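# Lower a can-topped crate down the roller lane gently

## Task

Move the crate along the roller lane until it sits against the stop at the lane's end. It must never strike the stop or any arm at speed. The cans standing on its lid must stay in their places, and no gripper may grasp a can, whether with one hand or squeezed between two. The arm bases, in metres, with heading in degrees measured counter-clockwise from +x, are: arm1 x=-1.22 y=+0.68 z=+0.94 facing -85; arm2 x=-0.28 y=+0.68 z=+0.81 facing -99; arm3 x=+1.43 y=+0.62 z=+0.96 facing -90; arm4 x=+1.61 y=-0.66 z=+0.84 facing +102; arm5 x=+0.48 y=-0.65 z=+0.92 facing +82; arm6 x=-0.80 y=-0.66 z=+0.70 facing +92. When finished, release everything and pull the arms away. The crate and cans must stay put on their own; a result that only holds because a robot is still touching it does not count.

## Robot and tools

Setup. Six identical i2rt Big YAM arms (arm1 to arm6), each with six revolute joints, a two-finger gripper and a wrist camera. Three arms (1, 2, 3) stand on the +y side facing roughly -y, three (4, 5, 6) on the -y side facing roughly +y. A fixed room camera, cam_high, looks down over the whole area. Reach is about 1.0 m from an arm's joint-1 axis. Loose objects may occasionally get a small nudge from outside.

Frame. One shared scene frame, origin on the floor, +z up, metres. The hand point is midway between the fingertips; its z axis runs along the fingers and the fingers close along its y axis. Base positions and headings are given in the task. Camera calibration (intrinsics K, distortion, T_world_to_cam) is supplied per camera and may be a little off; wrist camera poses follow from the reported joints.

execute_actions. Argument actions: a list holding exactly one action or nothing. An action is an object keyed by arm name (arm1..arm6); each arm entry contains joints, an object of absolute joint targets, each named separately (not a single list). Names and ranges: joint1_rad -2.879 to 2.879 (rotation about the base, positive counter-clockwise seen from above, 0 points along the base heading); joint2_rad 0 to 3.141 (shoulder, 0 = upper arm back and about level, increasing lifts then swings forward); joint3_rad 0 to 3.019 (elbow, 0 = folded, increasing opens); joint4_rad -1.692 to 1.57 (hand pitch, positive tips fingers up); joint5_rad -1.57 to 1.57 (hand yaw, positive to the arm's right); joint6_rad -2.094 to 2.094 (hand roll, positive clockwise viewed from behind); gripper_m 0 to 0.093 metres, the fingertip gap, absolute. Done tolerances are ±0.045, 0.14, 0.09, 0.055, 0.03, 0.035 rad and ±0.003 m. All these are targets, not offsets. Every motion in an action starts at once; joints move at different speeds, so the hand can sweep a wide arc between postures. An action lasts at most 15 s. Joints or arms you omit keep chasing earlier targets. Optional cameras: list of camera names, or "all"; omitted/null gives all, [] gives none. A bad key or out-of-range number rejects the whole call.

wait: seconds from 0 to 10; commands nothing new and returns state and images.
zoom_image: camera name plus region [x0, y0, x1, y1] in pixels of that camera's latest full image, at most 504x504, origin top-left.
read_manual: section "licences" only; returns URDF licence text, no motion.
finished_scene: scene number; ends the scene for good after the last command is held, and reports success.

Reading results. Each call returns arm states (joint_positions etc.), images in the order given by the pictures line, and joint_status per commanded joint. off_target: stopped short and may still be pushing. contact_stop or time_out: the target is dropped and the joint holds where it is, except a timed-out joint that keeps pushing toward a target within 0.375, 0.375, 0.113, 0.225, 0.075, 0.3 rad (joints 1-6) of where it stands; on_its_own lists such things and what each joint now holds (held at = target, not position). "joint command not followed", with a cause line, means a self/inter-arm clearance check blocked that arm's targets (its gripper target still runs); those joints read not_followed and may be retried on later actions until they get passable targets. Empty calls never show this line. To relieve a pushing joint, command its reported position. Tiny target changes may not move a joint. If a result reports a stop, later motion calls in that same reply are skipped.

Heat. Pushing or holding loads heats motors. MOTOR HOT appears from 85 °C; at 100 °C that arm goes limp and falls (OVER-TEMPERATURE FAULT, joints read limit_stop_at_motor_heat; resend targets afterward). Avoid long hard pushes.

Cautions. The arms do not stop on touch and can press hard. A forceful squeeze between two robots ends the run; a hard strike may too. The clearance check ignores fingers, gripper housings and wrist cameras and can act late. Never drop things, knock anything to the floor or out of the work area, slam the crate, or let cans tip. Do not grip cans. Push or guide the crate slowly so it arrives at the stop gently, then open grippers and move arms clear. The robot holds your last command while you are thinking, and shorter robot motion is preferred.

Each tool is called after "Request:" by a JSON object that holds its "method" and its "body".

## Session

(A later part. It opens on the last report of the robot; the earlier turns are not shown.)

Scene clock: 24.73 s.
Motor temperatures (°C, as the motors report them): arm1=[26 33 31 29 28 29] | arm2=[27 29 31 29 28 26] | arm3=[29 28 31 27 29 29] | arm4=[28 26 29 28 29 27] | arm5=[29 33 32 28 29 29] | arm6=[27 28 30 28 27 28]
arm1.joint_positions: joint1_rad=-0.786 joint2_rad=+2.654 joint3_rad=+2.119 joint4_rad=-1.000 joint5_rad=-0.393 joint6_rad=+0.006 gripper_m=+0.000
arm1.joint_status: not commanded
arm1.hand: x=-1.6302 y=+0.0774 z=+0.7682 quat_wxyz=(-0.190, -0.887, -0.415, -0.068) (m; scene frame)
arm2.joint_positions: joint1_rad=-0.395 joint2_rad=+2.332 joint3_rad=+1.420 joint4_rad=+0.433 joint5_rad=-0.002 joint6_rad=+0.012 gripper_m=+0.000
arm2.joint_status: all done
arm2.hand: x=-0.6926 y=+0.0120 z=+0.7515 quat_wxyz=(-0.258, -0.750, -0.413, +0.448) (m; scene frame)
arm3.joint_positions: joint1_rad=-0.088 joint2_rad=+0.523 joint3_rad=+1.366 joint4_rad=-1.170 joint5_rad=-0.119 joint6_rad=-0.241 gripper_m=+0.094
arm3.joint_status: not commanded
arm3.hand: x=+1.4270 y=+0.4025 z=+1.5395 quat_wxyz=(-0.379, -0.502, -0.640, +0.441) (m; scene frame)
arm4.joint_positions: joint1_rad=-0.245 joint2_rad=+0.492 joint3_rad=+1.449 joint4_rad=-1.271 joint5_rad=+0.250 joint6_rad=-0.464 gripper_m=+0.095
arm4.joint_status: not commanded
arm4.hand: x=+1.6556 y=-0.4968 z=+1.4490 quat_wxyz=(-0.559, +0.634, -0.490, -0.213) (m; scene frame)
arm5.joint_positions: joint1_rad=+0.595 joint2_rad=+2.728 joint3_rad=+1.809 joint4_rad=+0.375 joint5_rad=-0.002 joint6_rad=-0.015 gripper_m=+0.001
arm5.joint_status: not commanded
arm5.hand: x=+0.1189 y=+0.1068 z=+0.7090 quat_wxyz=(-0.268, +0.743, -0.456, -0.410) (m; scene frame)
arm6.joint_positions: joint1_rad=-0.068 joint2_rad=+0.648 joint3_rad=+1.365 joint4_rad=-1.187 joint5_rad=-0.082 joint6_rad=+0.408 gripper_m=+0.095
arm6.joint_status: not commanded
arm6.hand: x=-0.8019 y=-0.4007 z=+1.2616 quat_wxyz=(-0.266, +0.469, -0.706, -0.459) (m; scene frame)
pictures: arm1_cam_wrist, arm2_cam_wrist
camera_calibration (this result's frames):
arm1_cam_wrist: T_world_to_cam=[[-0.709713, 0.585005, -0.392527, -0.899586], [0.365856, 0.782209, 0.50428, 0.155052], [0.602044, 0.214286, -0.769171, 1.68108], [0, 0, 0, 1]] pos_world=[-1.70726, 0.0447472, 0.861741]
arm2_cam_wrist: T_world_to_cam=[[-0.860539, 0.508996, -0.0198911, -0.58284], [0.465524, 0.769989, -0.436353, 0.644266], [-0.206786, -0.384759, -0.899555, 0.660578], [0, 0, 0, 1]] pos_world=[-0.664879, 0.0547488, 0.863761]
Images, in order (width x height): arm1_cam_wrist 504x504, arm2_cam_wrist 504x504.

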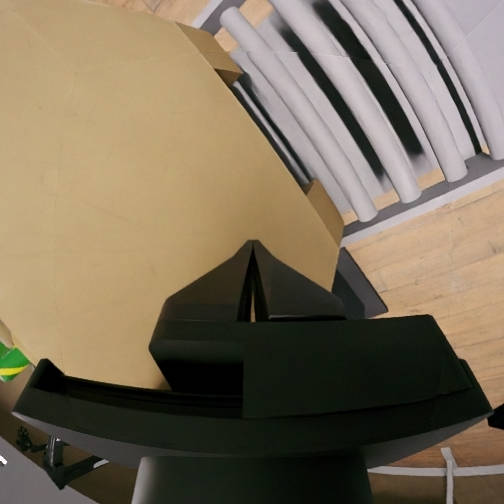

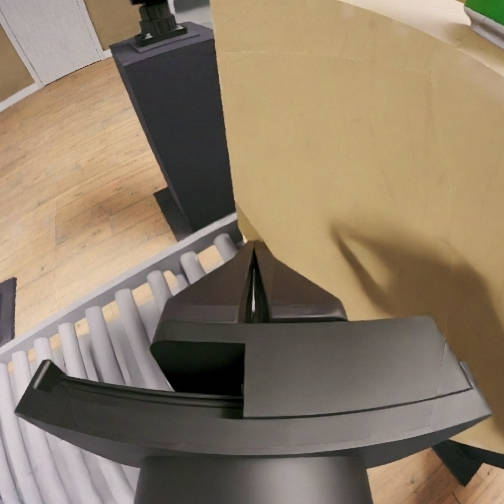

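Request:
{"method": "execute_actions", "body": {"actions": [{"arm1":{"joints":{"joint1_rad":-0.68}}}], "cameras": []}}

Request:
{"method": "execute_actions", "body": {"actions": [{"arm1":{"joints":{"joint1_rad":-0.6}},"arm2":{"joints":{"joint1_rad":-0.33}}}], "cameras": []}}

Request:
{"method": "execute_actions", "body": {"actions": [{"arm1":{"joints":{"joint1_rad":-0.52}},"arm2":{"joints":{"joint1_rad":-0.25}}}], "cameras": ["cam_high","arm1_cam_wrist","arm2_cam_wrist","arm6_cam_wrist"]}}

Scene clock: 26.63 s.
Motor temperatures (°C, as the motors report them): arm1=[26 33 31 29 28 29] | arm2=[27 29 31 29 28 26] | arm3=[29 28 31 27 29 29] | arm4=[28 26 29 28 29 27] | arm5=[29 33 32 28 29 29] | arm6=[27 28 30 28 27 28]
arm1.joint_positions: joint1_rad=-0.686 joint2_rad=+2.654 joint3_rad=+2.119 joint4_rad=-1.000 joint5_rad=-0.396 joint6_rad=+0.004 gripper_m=+0.000
arm1.joint_status: all done
arm1.hand: x=-1.5678 y=+0.0384 z=+0.7691 quat_wxyz=(-0.188, -0.865, -0.460, -0.077) (m; scene frame)
arm2.joint_positions: joint1_rad=-0.381 joint2_rad=+2.332 joint3_rad=+1.420 joint4_rad=+0.433 joint5_rad=-0.004 joint6_rad=+0.010 gripper_m=+0.000
arm2.joint_status: not commanded
arm2.hand: x=-0.6832 y=+0.0065 z=+0.7510 quat_wxyz=(-0.262, -0.747, -0.419, +0.445) (m; scene frame)
arm3.joint_positions: joint1_rad=-0.088 joint2_rad=+0.523 joint3_rad=+1.366 joint4_rad=-1.170 joint5_rad=-0.119 joint6_rad=-0.241 gripper_m=+0.094
arm3.joint_status: not commanded
arm3.hand: x=+1.4270 y=+0.4025 z=+1.5395 quat_wxyz=(-0.379, -0.502, -0.640, +0.441) (m; scene frame)
arm4.joint_positions: joint1_rad=-0.245 joint2_rad=+0.492 joint3_rad=+1.449 joint4_rad=-1.271 joint5_rad=+0.250 joint6_rad=-0.464 gripper_m=+0.095
arm4.joint_status: not commanded
arm4.hand: x=+1.6556 y=-0.4968 z=+1.4490 quat_wxyz=(-0.559, +0.634, -0.490, -0.213) (m; scene frame)
arm5.joint_positions: joint1_rad=+0.595 joint2_rad=+2.728 joint3_rad=+1.809 joint4_rad=+0.375 joint5_rad=-0.002 joint6_rad=-0.015 gripper_m=+0.001
arm5.joint_status: not commanded
arm5.hand: x=+0.1189 y=+0.1068 z=+0.7090 quat_wxyz=(-0.268, +0.743, -0.456, -0.410) (m; scene frame)
arm6.joint_positions: joint1_rad=-0.068 joint2_rad=+0.648 joint3_rad=+1.365 joint4_rad=-1.187 joint5_rad=-0.082 joint6_rad=+0.408 gripper_m=+0.095
arm6.joint_status: not commanded
arm6.hand: x=-0.8019 y=-0.4007 z=+1.2616 quat_wxyz=(-0.266, +0.469, -0.706, -0.459) (m; scene frame)
pictures: none
No camera images: the call's "cameras" was empty. Leave "cameras" out to get every camera's image.

Scene clock: 27.97 s.
Motor temperatures (°C, as the motors report them): arm1=[26 33 31 29 28 29] | arm2=[27 29 31 29 28 26] | arm3=[29 28 31 27 29 29] | arm4=[28 26 29 28 29 27] | arm5=[29 33 32 28 29 29] | arm6=[27 28 30 28 27 28]
arm1.joint_positions: joint1_rad=-0.618 joint2_rad=+2.654 joint3_rad=+2.119 joint4_rad=-1.000 joint5_rad=-0.395 joint6_rad=+0.002 gripper_m=+0.000
arm1.joint_status: all done
arm1.hand: x=-1.5238 y=+0.0159 z=+0.7695 quat_wxyz=(-0.184, -0.848, -0.490, -0.082) (m; scene frame)
arm2.joint_positions: joint1_rad=-0.316 joint2_rad=+2.332 joint3_rad=+1.420 joint4_rad=+0.433 joint5_rad=-0.004 joint6_rad=+0.009 gripper_m=+0.000
arm2.joint_status: all done
arm2.hand: x=-0.6381 y=-0.0183 z=+0.7513 quat_wxyz=(-0.276, -0.732, -0.444, +0.437) (m; scene frame)
arm3.joint_positions: joint1_rad=-0.088 joint2_rad=+0.523 joint3_rad=+1.366 joint4_rad=-1.170 joint5_rad=-0.119 joint6_rad=-0.241 gripper_m=+0.094
arm3.joint_status: not commanded
arm3.hand: x=+1.4270 y=+0.4025 z=+1.5395 quat_wxyz=(-0.379, -0.502, -0.640, +0.441) (m; scene frame)
arm4.joint_positions: joint1_rad=-0.245 joint2_rad=+0.492 joint3_rad=+1.449 joint4_rad=-1.271 joint5_rad=+0.250 joint6_rad=-0.464 gripper_m=+0.095
arm4.joint_status: not commanded
arm4.hand: x=+1.6556 y=-0.4968 z=+1.4490 quat_wxyz=(-0.559, +0.634, -0.490, -0.213) (m; scene frame)
arm5.joint_positions: joint1_rad=+0.595 joint2_rad=+2.728 joint3_rad=+1.809 joint4_rad=+0.375 joint5_rad=-0.002 joint6_rad=-0.015 gripper_m=+0.001
arm5.joint_status: not commanded
arm5.hand: x=+0.1189 y=+0.1068 z=+0.7090 quat_wxyz=(-0.268, +0.743, -0.456, -0.410) (m; scene frame)
arm6.joint_positions: joint1_rad=-0.068 joint2_rad=+0.648 joint3_rad=+1.365 joint4_rad=-1.187 joint5_rad=-0.082 joint6_rad=+0.408 gripper_m=+0.095
arm6.joint_status: not commanded
arm6.hand: x=-0.8019 y=-0.4007 z=+1.2616 quat_wxyz=(-0.266, +0.469, -0.706, -0.459) (m; scene frame)
pictures: none
No camera images: the call's "cameras" was empty. Leave "cameras" out to get every camera's image.

Scene clock: 29.37 s.
Motor temperatures (°C, as the motors report them): arm1=[26 33 31 29 28 29] | arm2=[27 29 31 29 28 26] | arm3=[29 28 31 27 29 29] | arm4=[28 26 29 28 29 27] | arm5=[29 33 32 28 29 29] | arm6=[27 28 31 28 27 28]
arm1.joint_positions: joint1_rad=-0.529 joint2_rad=+2.654 joint3_rad=+2.119 joint4_rad=-1.000 joint5_rad=-0.396 joint6_rad=-0.001 gripper_m=+0.000
arm1.joint_status: all done
arm1.hand: x=-1.4642 y=-0.0089 z=+0.7702 quat_wxyz=(-0.181, -0.825, -0.528, -0.090) (m; scene frame)
arm2.joint_positions: joint1_rad=-0.229 joint2_rad=+2.333 joint3_rad=+1.420 joint4_rad=+0.433 joint5_rad=-0.006 joint6_rad=+0.008 gripper_m=+0.000
arm2.joint_status: all done
arm2.hand: x=-0.5757 y=-0.0466 z=+0.7514 quat_wxyz=(-0.295, -0.712, -0.476, +0.424) (m; scene frame)
arm3.joint_positions: joint1_rad=-0.088 joint2_rad=+0.523 joint3_rad=+1.366 joint4_rad=-1.170 joint5_rad=-0.119 joint6_rad=-0.241 gripper_m=+0.094
arm3.joint_status: not commanded
arm3.hand: x=+1.4270 y=+0.4025 z=+1.5395 quat_wxyz=(-0.379, -0.502, -0.640, +0.441) (m; scene frame)
arm4.joint_positions: joint1_rad=-0.245 joint2_rad=+0.492 joint3_rad=+1.449 joint4_rad=-1.271 joint5_rad=+0.250 joint6_rad=-0.464 gripper_m=+0.095
arm4.joint_status: not commanded
arm4.hand: x=+1.6556 y=-0.4968 z=+1.4490 quat_wxyz=(-0.559, +0.634, -0.490, -0.213) (m; scene frame)
arm5.joint_positions: joint1_rad=+0.595 joint2_rad=+2.728 joint3_rad=+1.809 joint4_rad=+0.375 joint5_rad=-0.002 joint6_rad=-0.015 gripper_m=+0.001
arm5.joint_status: not commanded
arm5.hand: x=+0.1189 y=+0.1068 z=+0.7090 quat_wxyz=(-0.268, +0.743, -0.456, -0.410) (m; scene frame)
arm6.joint_positions: joint1_rad=-0.068 joint2_rad=+0.648 joint3_rad=+1.365 joint4_rad=-1.187 joint5_rad=-0.082 joint6_rad=+0.408 gripper_m=+0.095
arm6.joint_status: not commanded
arm6.hand: x=-0.8019 y=-0.4007 z=+1.2616 quat_wxyz=(-0.266, +0.469, -0.706, -0.459) (m; scene frame)
pictures: arm1_cam_wrist, arm2_cam_wrist, arm6_cam_wrist, cam_high
camera_calibration (this result's frames):
arm1_cam_wrist: T_world_to_cam=[[-0.83805, 0.377853, -0.393573, -0.919421], [0.150063, 0.853179, 0.499567, -0.150899], [0.524551, 0.359601, -0.771708, 1.49093], [0, 0, 0, 1]] pos_world=[-1.52995, -0.0599913, 0.86409]
arm2_cam_wrist: T_world_to_cam=[[-0.934903, 0.354409, -0.0187127, -0.503362], [0.326579, 0.838455, -0.436279, 0.558064], [-0.138932, -0.41399, -0.899617, 0.699903], [0, 0, 0, 1]] pos_world=[-0.555608, 0.000237556, 0.863697]
Images, in order (width x height): arm1_cam_wrist 504x504, arm2_cam_wrist 504x504, arm6_cam_wrist 504x504, cam_high 672x504.

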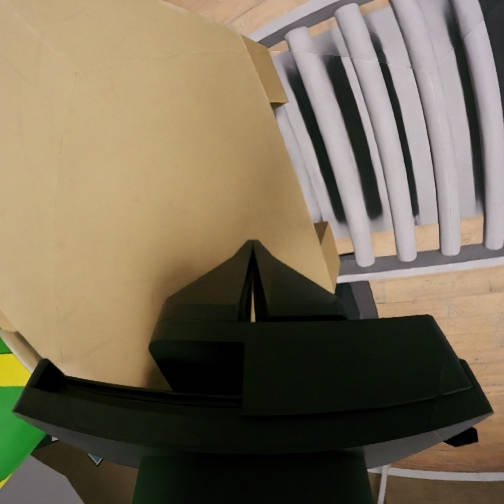

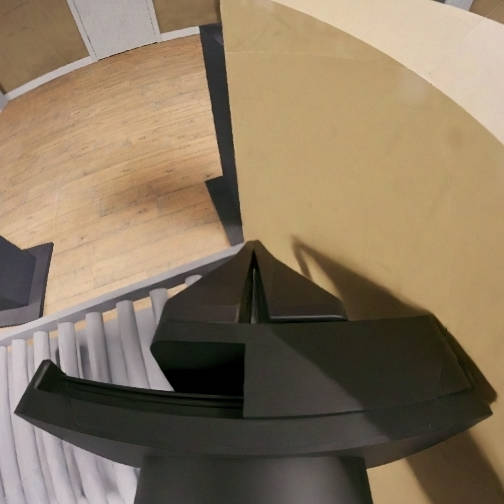

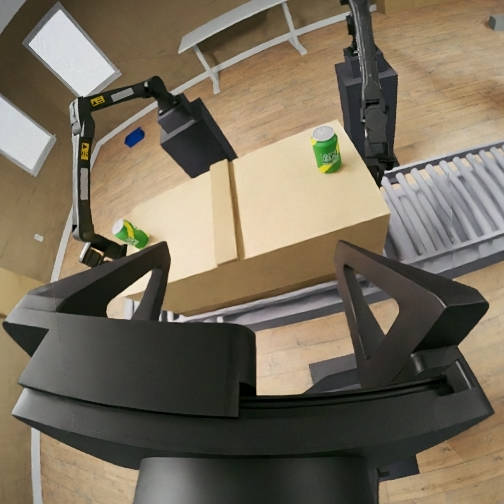

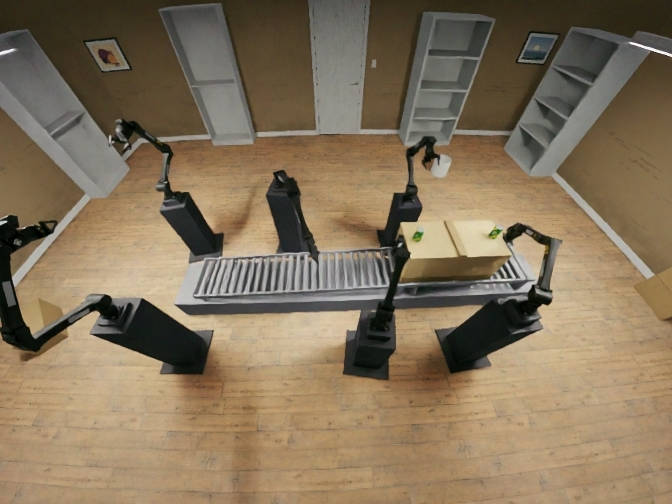

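Request:
{"method": "execute_actions", "body": {"actions": [{"arm1":{"joints":{"joint1_rad":-0.46}},"arm2":{"joints":{"joint1_rad":-0.2,"joint3_rad":1.3,"joint4_rad":0.55}}}], "cameras": []}}

Request:
{"method": "execute_actions", "body": {"actions": [{"arm1":{"joints":{"joint1_rad":-0.40}},"arm2":{"joints":{"joint1_rad":-0.14,"joint3_rad":1.18,"joint4_rad":0.67}}}], "cameras": []}}

Request:
{"method": "execute_actions", "body": {"actions": [{"arm1":{"joints":{"joint1_rad":-0.34}},"arm2":{"joints":{"joint1_rad":-0.08,"joint3_rad":1.06,"joint4_rad":0.79}}}], "cameras": ["cam_high","arm1_cam_wrist","arm2_cam_wrist","arm6_cam_wrist"]}}

Scene clock: 31.23 s.
Motor temperatures (°C, as the motors report them): arm1=[26 33 31 29 28 29] | arm2=[27 30 31 29 28 26] | arm3=[29 28 31 27 29 29] | arm4=[28 26 29 28 29 27] | arm5=[29 34 32 28 29 29] | arm6=[27 28 31 28 27 28]
arm1.joint_positions: joint1_rad=-0.477 joint2_rad=+2.654 joint3_rad=+2.119 joint4_rad=-1.000 joint5_rad=-0.395 joint6_rad=-0.001 gripper_m=+0.000
arm1.joint_status: all done
arm1.hand: x=-1.4282 y=-0.0210 z=+0.7704 quat_wxyz=(-0.178, -0.811, -0.550, -0.094) (m; scene frame)
arm2.joint_positions: joint1_rad=-0.197 joint2_rad=+2.334 joint3_rad=+1.292 joint4_rad=+0.528 joint5_rad=-0.004 joint6_rad=+0.007 gripper_m=+0.000
arm2.joint_status: all done
arm2.hand: x=-0.5375 y=-0.0132 z=+0.7164 quat_wxyz=(-0.292, -0.711, -0.492, +0.408) (m; scene frame)
arm3.joint_positions: joint1_rad=-0.088 joint2_rad=+0.523 joint3_rad=+1.366 joint4_rad=-1.170 joint5_rad=-0.119 joint6_rad=-0.241 gripper_m=+0.094
arm3.joint_status: not commanded
arm3.hand: x=+1.4270 y=+0.4025 z=+1.5395 quat_wxyz=(-0.379, -0.502, -0.640, +0.441) (m; scene frame)
arm4.joint_positions: joint1_rad=-0.245 joint2_rad=+0.492 joint3_rad=+1.449 joint4_rad=-1.271 joint5_rad=+0.250 joint6_rad=-0.464 gripper_m=+0.095
arm4.joint_status: not commanded
arm4.hand: x=+1.6556 y=-0.4968 z=+1.4490 quat_wxyz=(-0.559, +0.634, -0.490, -0.213) (m; scene frame)
arm5.joint_positions: joint1_rad=+0.595 joint2_rad=+2.728 joint3_rad=+1.809 joint4_rad=+0.375 joint5_rad=-0.002 joint6_rad=-0.015 gripper_m=+0.001
arm5.joint_status: not commanded
arm5.hand: x=+0.1189 y=+0.1068 z=+0.7090 quat_wxyz=(-0.268, +0.743, -0.456, -0.410) (m; scene frame)
arm6.joint_positions: joint1_rad=-0.068 joint2_rad=+0.648 joint3_rad=+1.365 joint4_rad=-1.187 joint5_rad=-0.082 joint6_rad=+0.408 gripper_m=+0.095
arm6.joint_status: not commanded
arm6.hand: x=-0.8019 y=-0.4007 z=+1.2616 quat_wxyz=(-0.266, +0.469, -0.706, -0.459) (m; scene frame)
pictures: none
No camera images: the call's "cameras" was empty. Leave "cameras" out to get every camera's image.

Scene clock: 32.80 s.
Motor temperatures (°C, as the motors report them): arm1=[26 33 31 29 28 29] | arm2=[27 30 31 29 28 26] | arm3=[29 28 31 27 29 29] | arm4=[28 26 29 28 29 27] | arm5=[29 34 32 28 29 29] | arm6=[27 28 31 28 27 28]
arm1.joint_positions: joint1_rad=-0.408 joint2_rad=+2.654 joint3_rad=+2.119 joint4_rad=-1.000 joint5_rad=-0.396 joint6_rad=-0.003 gripper_m=+0.000
arm1.joint_status: all done
arm1.hand: x=-1.3794 y=-0.0342 z=+0.7710 quat_wxyz=(-0.176, -0.791, -0.578, -0.100) (m; scene frame)
arm2.joint_positions: joint1_rad=-0.134 joint2_rad=+2.334 joint3_rad=+1.174 joint4_rad=+0.647 joint5_rad=-0.002 joint6_rad=+0.007 gripper_m=+0.000
arm2.joint_status: all done
arm2.hand: x=-0.4821 y=+0.0106 z=+0.6967 quat_wxyz=(-0.305, -0.696, -0.513, +0.400) (m; scene frame)
arm3.joint_positions: joint1_rad=-0.088 joint2_rad=+0.523 joint3_rad=+1.366 joint4_rad=-1.170 joint5_rad=-0.119 joint6_rad=-0.241 gripper_m=+0.094
arm3.joint_status: not commanded
arm3.hand: x=+1.4270 y=+0.4025 z=+1.5395 quat_wxyz=(-0.379, -0.502, -0.640, +0.441) (m; scene frame)
arm4.joint_positions: joint1_rad=-0.245 joint2_rad=+0.492 joint3_rad=+1.449 joint4_rad=-1.271 joint5_rad=+0.250 joint6_rad=-0.464 gripper_m=+0.095
arm4.joint_status: not commanded
arm4.hand: x=+1.6556 y=-0.4968 z=+1.4490 quat_wxyz=(-0.559, +0.634, -0.490, -0.213) (m; scene frame)
arm5.joint_positions: joint1_rad=+0.595 joint2_rad=+2.728 joint3_rad=+1.809 joint4_rad=+0.375 joint5_rad=-0.002 joint6_rad=-0.015 gripper_m=+0.001
arm5.joint_status: not commanded
arm5.hand: x=+0.1189 y=+0.1068 z=+0.7090 quat_wxyz=(-0.268, +0.743, -0.456, -0.410) (m; scene frame)
arm6.joint_positions: joint1_rad=-0.068 joint2_rad=+0.648 joint3_rad=+1.365 joint4_rad=-1.187 joint5_rad=-0.082 joint6_rad=+0.408 gripper_m=+0.095
arm6.joint_status: not commanded
arm6.hand: x=-0.8019 y=-0.4007 z=+1.2616 quat_wxyz=(-0.266, +0.469, -0.706, -0.459) (m; scene frame)
pictures: none
No camera images: the call's "cameras" was empty. Leave "cameras" out to get every camera's image.

Scene clock: 34.23 s.
Motor temperatures (°C, as the motors report them): arm1=[26 34 31 29 28 29] | arm2=[27 30 31 29 28 26] | arm3=[29 28 31 27 29 29] | arm4=[28 26 29 28 29 27] | arm5=[29 34 32 28 29 29] | arm6=[27 28 31 28 27 28]
arm1.joint_positions: joint1_rad=-0.352 joint2_rad=+2.654 joint3_rad=+2.119 joint4_rad=-1.000 joint5_rad=-0.396 joint6_rad=-0.006 gripper_m=+0.000
arm1.joint_status: all done
arm1.hand: x=-1.3398 y=-0.0423 z=+0.7713 quat_wxyz=(-0.173, -0.773, -0.601, -0.104) (m; scene frame)
arm2.joint_positions: joint1_rad=-0.077 joint2_rad=+2.334 joint3_rad=+1.055 joint4_rad=+0.766 joint5_rad=-0.002 joint6_rad=+0.007 gripper_m=+0.000
arm2.joint_status: all done
arm2.hand: x=-0.4335 y=+0.0418 z=+0.6817 quat_wxyz=(-0.317, -0.680, -0.533, +0.391) (m; scene frame)
arm3.joint_positions: joint1_rad=-0.088 joint2_rad=+0.523 joint3_rad=+1.366 joint4_rad=-1.170 joint5_rad=-0.119 joint6_rad=-0.241 gripper_m=+0.094
arm3.joint_status: not commanded
arm3.hand: x=+1.4270 y=+0.4025 z=+1.5395 quat_wxyz=(-0.379, -0.502, -0.640, +0.441) (m; scene frame)
arm4.joint_positions: joint1_rad=-0.245 joint2_rad=+0.492 joint3_rad=+1.449 joint4_rad=-1.271 joint5_rad=+0.250 joint6_rad=-0.464 gripper_m=+0.095
arm4.joint_status: not commanded
arm4.hand: x=+1.6556 y=-0.4968 z=+1.4490 quat_wxyz=(-0.559, +0.634, -0.490, -0.213) (m; scene frame)
arm5.joint_positions: joint1_rad=+0.595 joint2_rad=+2.728 joint3_rad=+1.809 joint4_rad=+0.375 joint5_rad=-0.002 joint6_rad=-0.015 gripper_m=+0.001
arm5.joint_status: not commanded
arm5.hand: x=+0.1189 y=+0.1068 z=+0.7090 quat_wxyz=(-0.268, +0.743, -0.456, -0.410) (m; scene frame)
arm6.joint_positions: joint1_rad=-0.068 joint2_rad=+0.648 joint3_rad=+1.365 joint4_rad=-1.187 joint5_rad=-0.082 joint6_rad=+0.408 gripper_m=+0.095
arm6.joint_status: not commanded
arm6.hand: x=-0.8019 y=-0.4007 z=+1.2616 quat_wxyz=(-0.266, +0.469, -0.706, -0.459) (m; scene frame)
pictures: arm1_cam_wrist, arm2_cam_wrist, arm6_cam_wrist, cam_high
camera_calibration (this result's frames):
arm1_cam_wrist: T_world_to_cam=[[-0.893247, 0.219077, -0.392575, -0.883568], [-0.00551774, 0.867822, 0.496844, -0.347401], [0.449533, 0.445971, -0.773971, 1.34339], [0, 0, 0, 1]] pos_world=[-1.39506, -0.104062, 0.865484]
arm2_cam_wrist: T_world_to_cam=[[-0.976922, 0.212895, -0.0173226, -0.416252], [0.201342, 0.890754, -0.407454, 0.330999], [-0.0713147, -0.401538, -0.913061, 0.731443], [0, 0, 0, 1]] pos_world=[-0.421126, 0.087482, 0.795509]
Images, in order (width x height): arm1_cam_wrist 504x504, arm2_cam_wrist 504x504, arm6_cam_wrist 504x504, cam_high 672x504.

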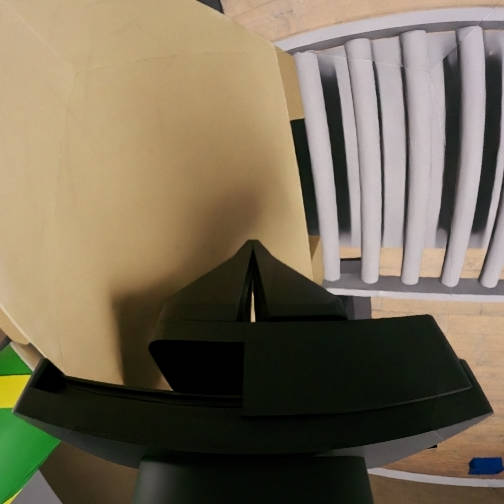

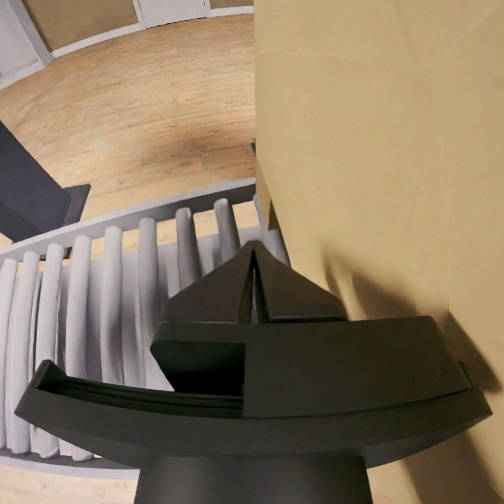

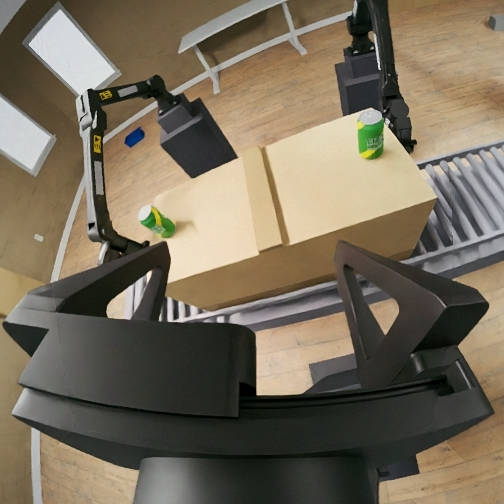

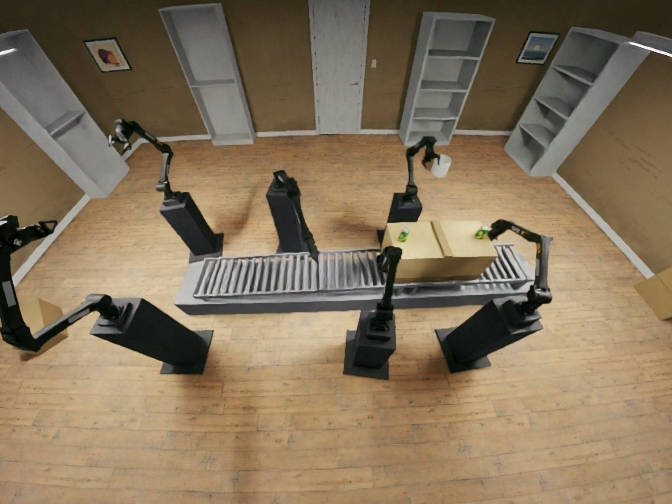

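Request:
{"method": "execute_actions", "body": {"actions": [{"arm1":{"joints":{"joint1_rad":-0.27}},"arm2":{"joints":{"joint1_rad":0.0}},"arm5":{"joints":{"joint1_rad":1.03}}}], "cameras": []}}

Request:
{"method": "execute_actions", "body": {"actions": [{"arm1":{"joints":{"joint1_rad":-0.2}},"arm2":{"joints":{"joint1_rad":0.095}}}], "cameras": []}}

Request:
{"method": "execute_actions", "body": {"actions": [{"arm1":{"joints":{"joint1_rad":-0.13}},"arm2":{"joints":{"joint1_rad":0.19}}}], "cameras": []}}

Request:
{"method": "execute_actions", "body": {"actions": [{"arm1":{"joints":{"joint1_rad":-0.06}},"arm2":{"joints":{"joint1_rad":0.285}}}], "cameras": ["cam_high","arm1_cam_wrist","arm2_cam_wrist","arm5_cam_wrist"]}}

Scene clock: 36.87 s.
Motor temperatures (°C, as the motors report them): arm1=[26 34 32 29 28 29] | arm2=[27 30 31 29 28 26] | arm3=[29 28 32 27 29 29] | arm4=[28 26 29 28 29 27] | arm5=[29 34 32 28 29 29] | arm6=[27 28 31 28 27 28]
arm1.joint_positions: joint1_rad=-0.276 joint2_rad=+2.654 joint3_rad=+2.119 joint4_rad=-1.000 joint5_rad=-0.396 joint6_rad=-0.007 gripper_m=+0.000
arm1.joint_status: all done
arm1.hand: x=-1.2849 y=-0.0497 z=+0.7717 quat_wxyz=(-0.169, -0.749, -0.630, -0.111) (m; scene frame)
arm2.joint_positions: joint1_rad=+0.010 joint2_rad=+2.334 joint3_rad=+1.055 joint4_rad=+0.766 joint5_rad=-0.003 joint6_rad=+0.007 gripper_m=+0.000
arm2.joint_status: all done
arm2.hand: x=-0.3769 y=+0.0310 z=+0.6821 quat_wxyz=(-0.334, -0.656, -0.562, +0.377) (m; scene frame)
arm3.joint_positions: joint1_rad=-0.088 joint2_rad=+0.523 joint3_rad=+1.366 joint4_rad=-1.170 joint5_rad=-0.119 joint6_rad=-0.241 gripper_m=+0.094
arm3.joint_status: not commanded
arm3.hand: x=+1.4270 y=+0.4025 z=+1.5395 quat_wxyz=(-0.379, -0.502, -0.640, +0.441) (m; scene frame)
arm4.joint_positions: joint1_rad=-0.245 joint2_rad=+0.492 joint3_rad=+1.449 joint4_rad=-1.271 joint5_rad=+0.250 joint6_rad=-0.464 gripper_m=+0.095
arm4.joint_status: not commanded
arm4.hand: x=+1.6556 y=-0.4968 z=+1.4490 quat_wxyz=(-0.559, +0.634, -0.490, -0.213) (m; scene frame)
arm5.joint_positions: joint1_rad=+1.024 joint2_rad=+2.728 joint3_rad=+1.809 joint4_rad=+0.375 joint5_rad=+0.000 joint6_rad=-0.013 gripper_m=+0.001
arm5.joint_status: all done
arm5.hand: x=-0.1626 y=-0.1123 z=+0.7052 quat_wxyz=(-0.173, +0.823, -0.289, -0.456) (m; scene frame)
arm6.joint_positions: joint1_rad=-0.068 joint2_rad=+0.648 joint3_rad=+1.365 joint4_rad=-1.187 joint5_rad=-0.082 joint6_rad=+0.408 gripper_m=+0.095
arm6.joint_status: not commanded
arm6.hand: x=-0.8019 y=-0.4007 z=+1.2616 quat_wxyz=(-0.266, +0.469, -0.706, -0.459) (m; scene frame)
pictures: none
No camera images: the call's "cameras" was empty. Leave "cameras" out to get every camera's image.

Scene clock: 38.23 s.
Motor temperatures (°C, as the motors report them): arm1=[26 34 32 29 28 29] | arm2=[27 30 30 29 28 26] | arm3=[29 28 32 27 29 29] | arm4=[28 26 29 28 29 27] | arm5=[29 34 32 28 29 29] | arm6=[27 28 31 28 27 28]
arm1.joint_positions: joint1_rad=-0.209 joint2_rad=+2.653 joint3_rad=+2.119 joint4_rad=-1.000 joint5_rad=-0.396 joint6_rad=-0.010 gripper_m=+0.000
arm1.joint_status: all done
arm1.hand: x=-1.2362 y=-0.0530 z=+0.7723 quat_wxyz=(-0.165, -0.727, -0.656, -0.115) (m; scene frame)
arm2.joint_positions: joint1_rad=+0.104 joint2_rad=+2.334 joint3_rad=+1.055 joint4_rad=+0.766 joint5_rad=-0.001 joint6_rad=+0.007 gripper_m=+0.000
arm2.joint_status: all done
arm2.hand: x=-0.3162 y=+0.0250 z=+0.6826 quat_wxyz=(-0.351, -0.629, -0.592, +0.361) (m; scene frame)
arm3.joint_positions: joint1_rad=-0.088 joint2_rad=+0.523 joint3_rad=+1.366 joint4_rad=-1.170 joint5_rad=-0.119 joint6_rad=-0.241 gripper_m=+0.094
arm3.joint_status: not commanded
arm3.hand: x=+1.4270 y=+0.4025 z=+1.5395 quat_wxyz=(-0.379, -0.502, -0.640, +0.441) (m; scene frame)
arm4.joint_positions: joint1_rad=-0.245 joint2_rad=+0.492 joint3_rad=+1.449 joint4_rad=-1.271 joint5_rad=+0.250 joint6_rad=-0.464 gripper_m=+0.095
arm4.joint_status: not commanded
arm4.hand: x=+1.6556 y=-0.4968 z=+1.4490 quat_wxyz=(-0.559, +0.634, -0.490, -0.213) (m; scene frame)
arm5.joint_positions: joint1_rad=+1.024 joint2_rad=+2.728 joint3_rad=+1.809 joint4_rad=+0.375 joint5_rad=+0.000 joint6_rad=-0.013 gripper_m=+0.001
arm5.joint_status: not commanded
arm5.hand: x=-0.1626 y=-0.1123 z=+0.7052 quat_wxyz=(-0.173, +0.823, -0.289, -0.456) (m; scene frame)
arm6.joint_positions: joint1_rad=-0.068 joint2_rad=+0.648 joint3_rad=+1.365 joint4_rad=-1.187 joint5_rad=-0.082 joint6_rad=+0.408 gripper_m=+0.095
arm6.joint_status: not commanded
arm6.hand: x=-0.8019 y=-0.4007 z=+1.2616 quat_wxyz=(-0.266, +0.469, -0.706, -0.459) (m; scene frame)
pictures: none
No camera images: the call's "cameras" was empty. Leave "cameras" out to get every camera's image.

Scene clock: 39.57 s.
Motor temperatures (°C, as the motors report them): arm1=[26 34 32 29 28 29] | arm2=[27 30 30 30 28 26] | arm3=[29 28 32 27 29 29] | arm4=[28 26 29 28 29 27] | arm5=[29 34 32 28 29 29] | arm6=[27 28 31 28 27 28]
arm1.joint_positions: joint1_rad=-0.136 joint2_rad=+2.653 joint3_rad=+2.119 joint4_rad=-1.000 joint5_rad=-0.396 joint6_rad=-0.010 gripper_m=+0.000
arm1.joint_status: all done
arm1.hand: x=-1.1831 y=-0.0526 z=+0.7726 quat_wxyz=(-0.161, -0.702, -0.683, -0.121) (m; scene frame)
arm2.joint_positions: joint1_rad=+0.199 joint2_rad=+2.334 joint3_rad=+1.055 joint4_rad=+0.766 joint5_rad=-0.001 joint6_rad=+0.007 gripper_m=+0.000
arm2.joint_status: all done
arm2.hand: x=-0.2536 y=+0.0247 z=+0.6831 quat_wxyz=(-0.368, -0.600, -0.621, +0.344) (m; scene frame)
arm3.joint_positions: joint1_rad=-0.088 joint2_rad=+0.523 joint3_rad=+1.366 joint4_rad=-1.170 joint5_rad=-0.119 joint6_rad=-0.241 gripper_m=+0.094
arm3.joint_status: not commanded
arm3.hand: x=+1.4270 y=+0.4025 z=+1.5395 quat_wxyz=(-0.379, -0.502, -0.640, +0.441) (m; scene frame)
arm4.joint_positions: joint1_rad=-0.245 joint2_rad=+0.492 joint3_rad=+1.449 joint4_rad=-1.271 joint5_rad=+0.250 joint6_rad=-0.464 gripper_m=+0.095
arm4.joint_status: not commanded
arm4.hand: x=+1.6556 y=-0.4968 z=+1.4490 quat_wxyz=(-0.559, +0.634, -0.490, -0.213) (m; scene frame)
arm5.joint_positions: joint1_rad=+1.024 joint2_rad=+2.728 joint3_rad=+1.809 joint4_rad=+0.375 joint5_rad=+0.000 joint6_rad=-0.013 gripper_m=+0.001
arm5.joint_status: not commanded
arm5.hand: x=-0.1626 y=-0.1123 z=+0.7052 quat_wxyz=(-0.173, +0.823, -0.289, -0.456) (m; scene frame)
arm6.joint_positions: joint1_rad=-0.068 joint2_rad=+0.648 joint3_rad=+1.365 joint4_rad=-1.187 joint5_rad=-0.082 joint6_rad=+0.408 gripper_m=+0.095
arm6.joint_status: not commanded
arm6.hand: x=-0.8019 y=-0.4007 z=+1.2616 quat_wxyz=(-0.266, +0.469, -0.706, -0.459) (m; scene frame)
pictures: none
No camera images: the call's "cameras" was empty. Leave "cameras" out to get every camera's image.

Scene clock: 40.67 s.
Motor temperatures (°C, as the motors report them): arm1=[26 34 32 29 28 29] | arm2=[27 30 30 30 28 26] | arm3=[29 28 32 27 29 29] | arm4=[28 26 29 28 29 27] | arm5=[29 34 32 28 29 29] | arm6=[27 28 31 28 27 28]
arm1.joint_positions: joint1_rad=-0.068 joint2_rad=+2.653 joint3_rad=+2.119 joint4_rad=-1.000 joint5_rad=-0.396 joint6_rad=-0.010 gripper_m=+0.000
arm1.joint_status: all done
arm1.hand: x=-1.1338 y=-0.0491 z=+0.7734 quat_wxyz=(-0.157, -0.679, -0.706, -0.126) (m; scene frame)
arm2.joint_positions: joint1_rad=+0.294 joint2_rad=+2.334 joint3_rad=+1.055 joint4_rad=+0.766 joint5_rad=-0.001 joint6_rad=+0.007 gripper_m=+0.000
arm2.joint_status: all done
arm2.hand: x=-0.1915 y=+0.0304 z=+0.6836 quat_wxyz=(-0.384, -0.570, -0.648, +0.327) (m; scene frame)
arm3.joint_positions: joint1_rad=-0.088 joint2_rad=+0.523 joint3_rad=+1.366 joint4_rad=-1.170 joint5_rad=-0.119 joint6_rad=-0.241 gripper_m=+0.094
arm3.joint_status: not commanded
arm3.hand: x=+1.4270 y=+0.4025 z=+1.5395 quat_wxyz=(-0.379, -0.502, -0.640, +0.441) (m; scene frame)
arm4.joint_positions: joint1_rad=-0.245 joint2_rad=+0.492 joint3_rad=+1.449 joint4_rad=-1.271 joint5_rad=+0.250 joint6_rad=-0.464 gripper_m=+0.095
arm4.joint_status: not commanded
arm4.hand: x=+1.6556 y=-0.4968 z=+1.4490 quat_wxyz=(-0.559, +0.634, -0.490, -0.213) (m; scene frame)
arm5.joint_positions: joint1_rad=+1.024 joint2_rad=+2.728 joint3_rad=+1.809 joint4_rad=+0.375 joint5_rad=+0.000 joint6_rad=-0.013 gripper_m=+0.001
arm5.joint_status: not commanded
arm5.hand: x=-0.1626 y=-0.1123 z=+0.7052 quat_wxyz=(-0.173, +0.823, -0.289, -0.456) (m; scene frame)
arm6.joint_positions: joint1_rad=-0.068 joint2_rad=+0.648 joint3_rad=+1.365 joint4_rad=-1.187 joint5_rad=-0.082 joint6_rad=+0.408 gripper_m=+0.095
arm6.joint_status: not commanded
arm6.hand: x=-0.8019 y=-0.4007 z=+1.2616 quat_wxyz=(-0.266, +0.469, -0.706, -0.459) (m; scene frame)
pictures: arm1_cam_wrist, arm2_cam_wrist, arm5_cam_wrist, cam_high
camera_calibration (this result's frames):
arm1_cam_wrist: T_world_to_cam=[[-0.919543, -0.0448762, -0.390419, -0.741694], [-0.250163, 0.833021, 0.493452, -0.617905], [0.303083, 0.551419, -0.777225, 1.09714], [0, 0, 0, 1]] pos_world=[-1.16912, -0.123538, 0.868056]
arm2_cam_wrist: T_world_to_cam=[[-0.987679, -0.15551, -0.0175009, -0.168093], [-0.134758, 0.902029, -0.410103, 0.23026], [0.0795615, -0.402692, -0.911871, 0.774], [0, 0, 0, 1]] pos_world=[-0.196574, 0.0778416, 0.797277]
arm5_cam_wrist: T_world_to_cam=[[0.634113, 0.773063, 0.0165545, 0.175592], [0.715825, -0.578799, -0.390623, 0.33275], [-0.292394, 0.259549, -0.920402, 0.757721], [0, 0, 0, 1]] pos_world=[-0.127983, -0.139814, 0.824481]
Images, in order (width x height): arm1_cam_wrist 504x504, arm2_cam_wrist 504x504, arm5_cam_wrist 504x504, cam_high 672x504.

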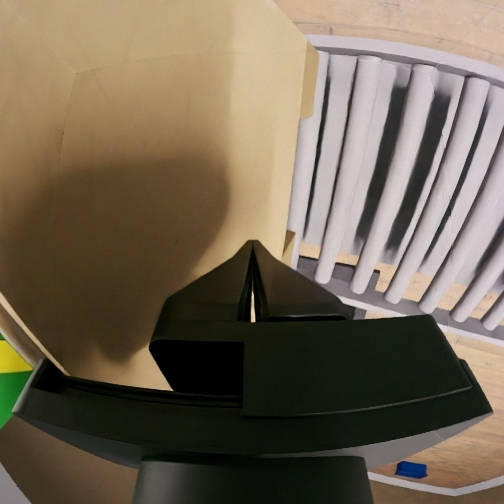

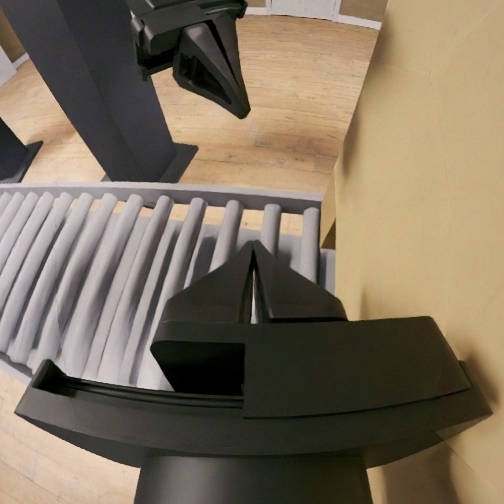

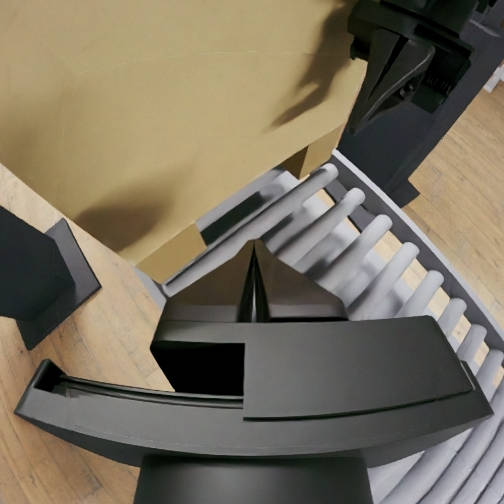

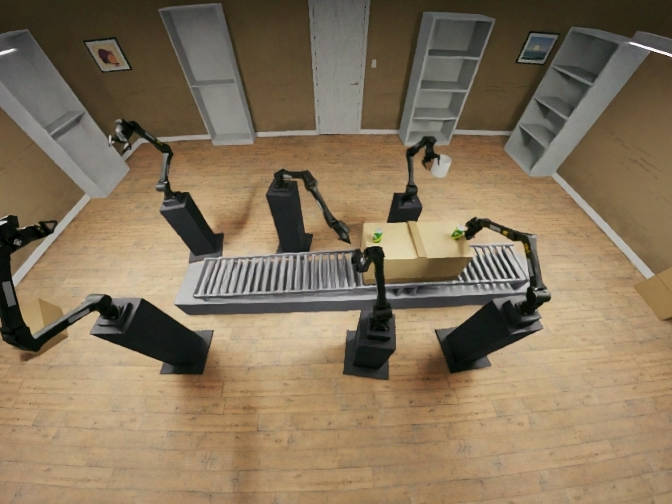

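Request:
{"method": "execute_actions", "body": {"actions": [{"arm1":{"joints":{"joint1_rad":0.0}},"arm2":{"joints":{"joint1_rad":0.38}}}], "cameras": []}}

Request:
{"method": "execute_actions", "body": {"actions": [{"arm1":{"joints":{"joint1_rad":0.06}},"arm2":{"joints":{"joint1_rad":1.6}}}], "cameras": []}}

Request:
{"method": "execute_actions", "body": {"actions": [{"arm5":{"joints":{"joint1_rad":0.95}},"arm2":{"joints":{"joint2_rad":1.2}}}], "cameras": ["cam_high","arm1_cam_wrist","arm5_cam_wrist"]}}

Scene clock: 42.50 s.
Motor temperatures (°C, as the motors report them): arm1=[26 34 32 29 28 29] | arm2=[27 30 30 30 28 26] | arm3=[29 28 32 27 29 29] | arm4=[28 26 29 28 29 27] | arm5=[29 34 32 28 29 29] | arm6=[27 28 31 28 27 28]
arm1.joint_positions: joint1_rad=+0.007 joint2_rad=+2.653 joint3_rad=+2.119 joint4_rad=-1.000 joint5_rad=-0.398 joint6_rad=-0.009 gripper_m=+0.000
arm1.joint_status: all done
arm1.hand: x=-1.0789 y=-0.0408 z=+0.7737 quat_wxyz=(-0.152, -0.652, -0.731, -0.132) (m; scene frame)
arm2.joint_positions: joint1_rad=+0.458 joint2_rad=+2.334 joint3_rad=+1.055 joint4_rad=+0.772 joint5_rad=+0.002 joint6_rad=+0.009 gripper_m=+0.000
arm2.joint_status: joint1_rad off_target (ended at +0.458, target +0.380)
arm2.hand: x=-0.0869 y=+0.0531 z=+0.6857 quat_wxyz=(-0.412, -0.516, -0.690, +0.296) (m; scene frame)
arm3.joint_positions: joint1_rad=-0.088 joint2_rad=+0.523 joint3_rad=+1.366 joint4_rad=-1.170 joint5_rad=-0.119 joint6_rad=-0.241 gripper_m=+0.094
arm3.joint_status: not commanded
arm3.hand: x=+1.4270 y=+0.4025 z=+1.5395 quat_wxyz=(-0.379, -0.502, -0.640, +0.441) (m; scene frame)
arm4.joint_positions: joint1_rad=-0.245 joint2_rad=+0.492 joint3_rad=+1.449 joint4_rad=-1.271 joint5_rad=+0.250 joint6_rad=-0.464 gripper_m=+0.095
arm4.joint_status: not commanded
arm4.hand: x=+1.6556 y=-0.4968 z=+1.4490 quat_wxyz=(-0.559, +0.634, -0.490, -0.213) (m; scene frame)
arm5.joint_positions: joint1_rad=+1.019 joint2_rad=+2.728 joint3_rad=+1.808 joint4_rad=+0.375 joint5_rad=+0.003 joint6_rad=-0.013 gripper_m=+0.001
arm5.joint_status: not commanded
arm5.hand: x=-0.1589 y=-0.1089 z=+0.7046 quat_wxyz=(-0.175, +0.823, -0.292, -0.455) (m; scene frame)
arm6.joint_positions: joint1_rad=-0.068 joint2_rad=+0.648 joint3_rad=+1.365 joint4_rad=-1.187 joint5_rad=-0.082 joint6_rad=+0.408 gripper_m=+0.095
arm6.joint_status: not commanded
arm6.hand: x=-0.8019 y=-0.4007 z=+1.2616 quat_wxyz=(-0.266, +0.469, -0.706, -0.459) (m; scene frame)
pictures: none
No camera images: the call's "cameras" was empty. Leave "cameras" out to get every camera's image.

Scene clock: 44.17 s.
Motor temperatures (°C, as the motors report them): arm1=[26 34 32 29 28 29] | arm2=[27 30 30 30 28 26] | arm3=[29 28 32 27 29 29] | arm4=[28 26 29 28 29 27] | arm5=[29 34 32 28 29 29] | arm6=[27 28 31 28 27 28]
arm1.joint_positions: joint1_rad=+0.062 joint2_rad=+2.653 joint3_rad=+2.119 joint4_rad=-1.000 joint5_rad=-0.398 joint6_rad=-0.009 gripper_m=+0.000
arm1.joint_status: all done
arm1.hand: x=-1.0401 y=-0.0324 z=+0.7739 quat_wxyz=(-0.149, -0.632, -0.749, -0.135) (m; scene frame)
arm2.joint_positions: joint1_rad=+1.605 joint2_rad=+2.334 joint3_rad=+1.057 joint4_rad=+0.772 joint5_rad=-0.002 joint6_rad=+0.009 gripper_m=+0.000
arm2.joint_status: all done
arm2.hand: x=+0.3716 y=+0.6014 z=+0.6913 quat_wxyz=(-0.511, -0.056, -0.857, +0.027) (m; scene frame)
arm3.joint_positions: joint1_rad=-0.088 joint2_rad=+0.523 joint3_rad=+1.366 joint4_rad=-1.170 joint5_rad=-0.119 joint6_rad=-0.241 gripper_m=+0.094
arm3.joint_status: not commanded
arm3.hand: x=+1.4270 y=+0.4025 z=+1.5395 quat_wxyz=(-0.379, -0.502, -0.640, +0.441) (m; scene frame)
arm4.joint_positions: joint1_rad=-0.245 joint2_rad=+0.492 joint3_rad=+1.449 joint4_rad=-1.271 joint5_rad=+0.250 joint6_rad=-0.464 gripper_m=+0.095
arm4.joint_status: not commanded
arm4.hand: x=+1.6556 y=-0.4968 z=+1.4490 quat_wxyz=(-0.559, +0.634, -0.490, -0.213) (m; scene frame)
arm5.joint_positions: joint1_rad=+0.989 joint2_rad=+2.728 joint3_rad=+1.788 joint4_rad=+0.375 joint5_rad=+0.021 joint6_rad=-0.013 gripper_m=+0.000
arm5.joint_status: not commanded
arm5.hand: x=-0.1343 y=-0.0937 z=+0.6964 quat_wxyz=(-0.186, +0.821, -0.310, -0.442) (m; scene frame)
arm6.joint_positions: joint1_rad=-0.068 joint2_rad=+0.648 joint3_rad=+1.365 joint4_rad=-1.187 joint5_rad=-0.082 joint6_rad=+0.408 gripper_m=+0.095
arm6.joint_status: not commanded
arm6.hand: x=-0.8019 y=-0.4007 z=+1.2616 quat_wxyz=(-0.266, +0.469, -0.706, -0.459) (m; scene frame)
pictures: none
No camera images: the call's "cameras" was empty. Leave "cameras" out to get every camera's image.

Scene clock: 45.77 s.
Motor temperatures (°C, as the motors report them): arm1=[26 34 32 29 28 29] | arm2=[27 30 30 30 28 26] | arm3=[29 28 32 27 29 29] | arm4=[28 26 29 28 29 27] | arm5=[29 34 32 28 29 29] | arm6=[27 28 31 28 27 28]
arm1.joint_positions: joint1_rad=+0.062 joint2_rad=+2.653 joint3_rad=+2.119 joint4_rad=-1.000 joint5_rad=-0.398 joint6_rad=-0.009 gripper_m=+0.000
arm1.joint_status: not commanded
arm1.hand: x=-1.0401 y=-0.0324 z=+0.7739 quat_wxyz=(-0.149, -0.632, -0.749, -0.135) (m; scene frame)
arm2.joint_positions: joint1_rad=+1.605 joint2_rad=+1.194 joint3_rad=+1.050 joint4_rad=+0.782 joint5_rad=-0.002 joint6_rad=+0.009 gripper_m=+0.000
arm2.joint_status: all done
arm2.hand: x=+0.2293 y=+0.6164 z=+1.4170 quat_wxyz=(-0.894, -0.030, -0.445, +0.049) (m; scene frame)
arm3.joint_positions: joint1_rad=-0.088 joint2_rad=+0.523 joint3_rad=+1.366 joint4_rad=-1.170 joint5_rad=-0.119 joint6_rad=-0.241 gripper_m=+0.094
arm3.joint_status: not commanded
arm3.hand: x=+1.4270 y=+0.4025 z=+1.5395 quat_wxyz=(-0.379, -0.502, -0.640, +0.441) (m; scene frame)
arm4.joint_positions: joint1_rad=-0.245 joint2_rad=+0.492 joint3_rad=+1.449 joint4_rad=-1.271 joint5_rad=+0.250 joint6_rad=-0.464 gripper_m=+0.095
arm4.joint_status: not commanded
arm4.hand: x=+1.6556 y=-0.4968 z=+1.4490 quat_wxyz=(-0.559, +0.634, -0.490, -0.213) (m; scene frame)
arm5.joint_positions: joint1_rad=+0.886 joint2_rad=+2.729 joint3_rad=+1.784 joint4_rad=+0.375 joint5_rad=+0.010 joint6_rad=-0.013 gripper_m=+0.000
arm5.joint_status: joint1_rad off_target (ended at +0.886, target +0.950)
arm5.hand: x=-0.0735 y=-0.0360 z=+0.6945 quat_wxyz=(-0.204, +0.806, -0.350, -0.431) (m; scene frame)
arm6.joint_positions: joint1_rad=-0.068 joint2_rad=+0.648 joint3_rad=+1.365 joint4_rad=-1.187 joint5_rad=-0.082 joint6_rad=+0.408 gripper_m=+0.095
arm6.joint_status: not commanded
arm6.hand: x=-0.8019 y=-0.4007 z=+1.2616 quat_wxyz=(-0.266, +0.469, -0.706, -0.459) (m; scene frame)
pictures: arm1_cam_wrist, arm5_cam_wrist, cam_high
camera_calibration (this result's frames):
arm1_cam_wrist: T_world_to_cam=[[-0.906021, -0.163684, -0.3903, -0.644467], [-0.35586, 0.793826, 0.493157, -0.719553], [0.229108, 0.585703, -0.777471, 0.984291], [0, 0, 0, 1]] pos_world=[-1.06547, -0.110791, 0.868575]
arm5_cam_wrist: T_world_to_cam=[[0.740117, 0.672087, 0.0229282, 0.0599792], [0.631424, -0.6828, -0.367543, 0.282953], [-0.231365, 0.286502, -0.929724, 0.766079], [0, 0, 0, 1]] pos_world=[-0.045811, -0.0665942, 0.814864]
Images, in order (width x height): arm1_cam_wrist 504x504, arm5_cam_wrist 504x504, cam_high 672x504.

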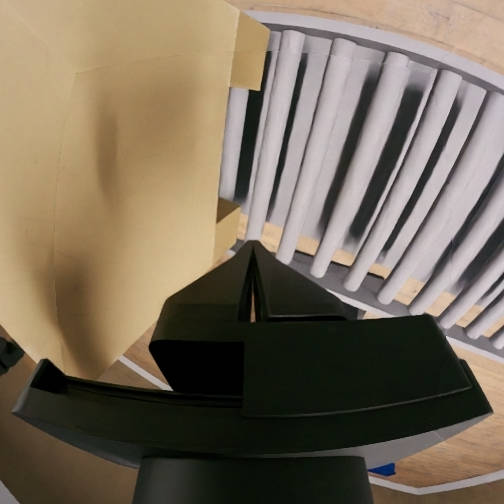

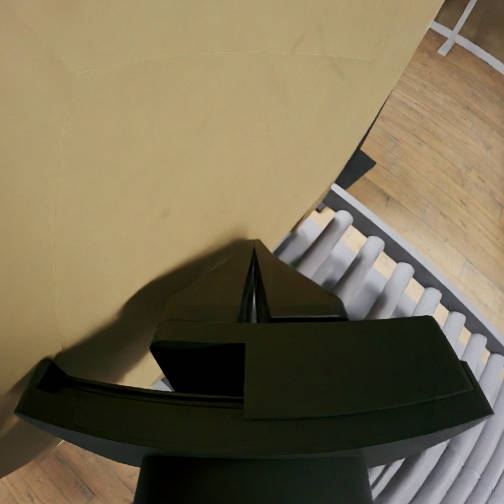

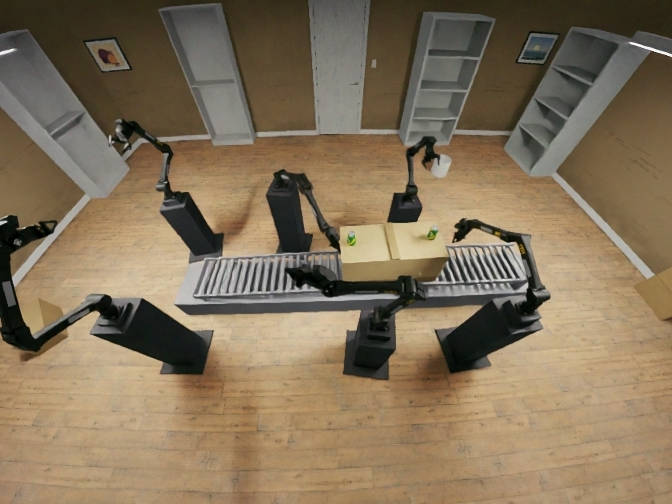

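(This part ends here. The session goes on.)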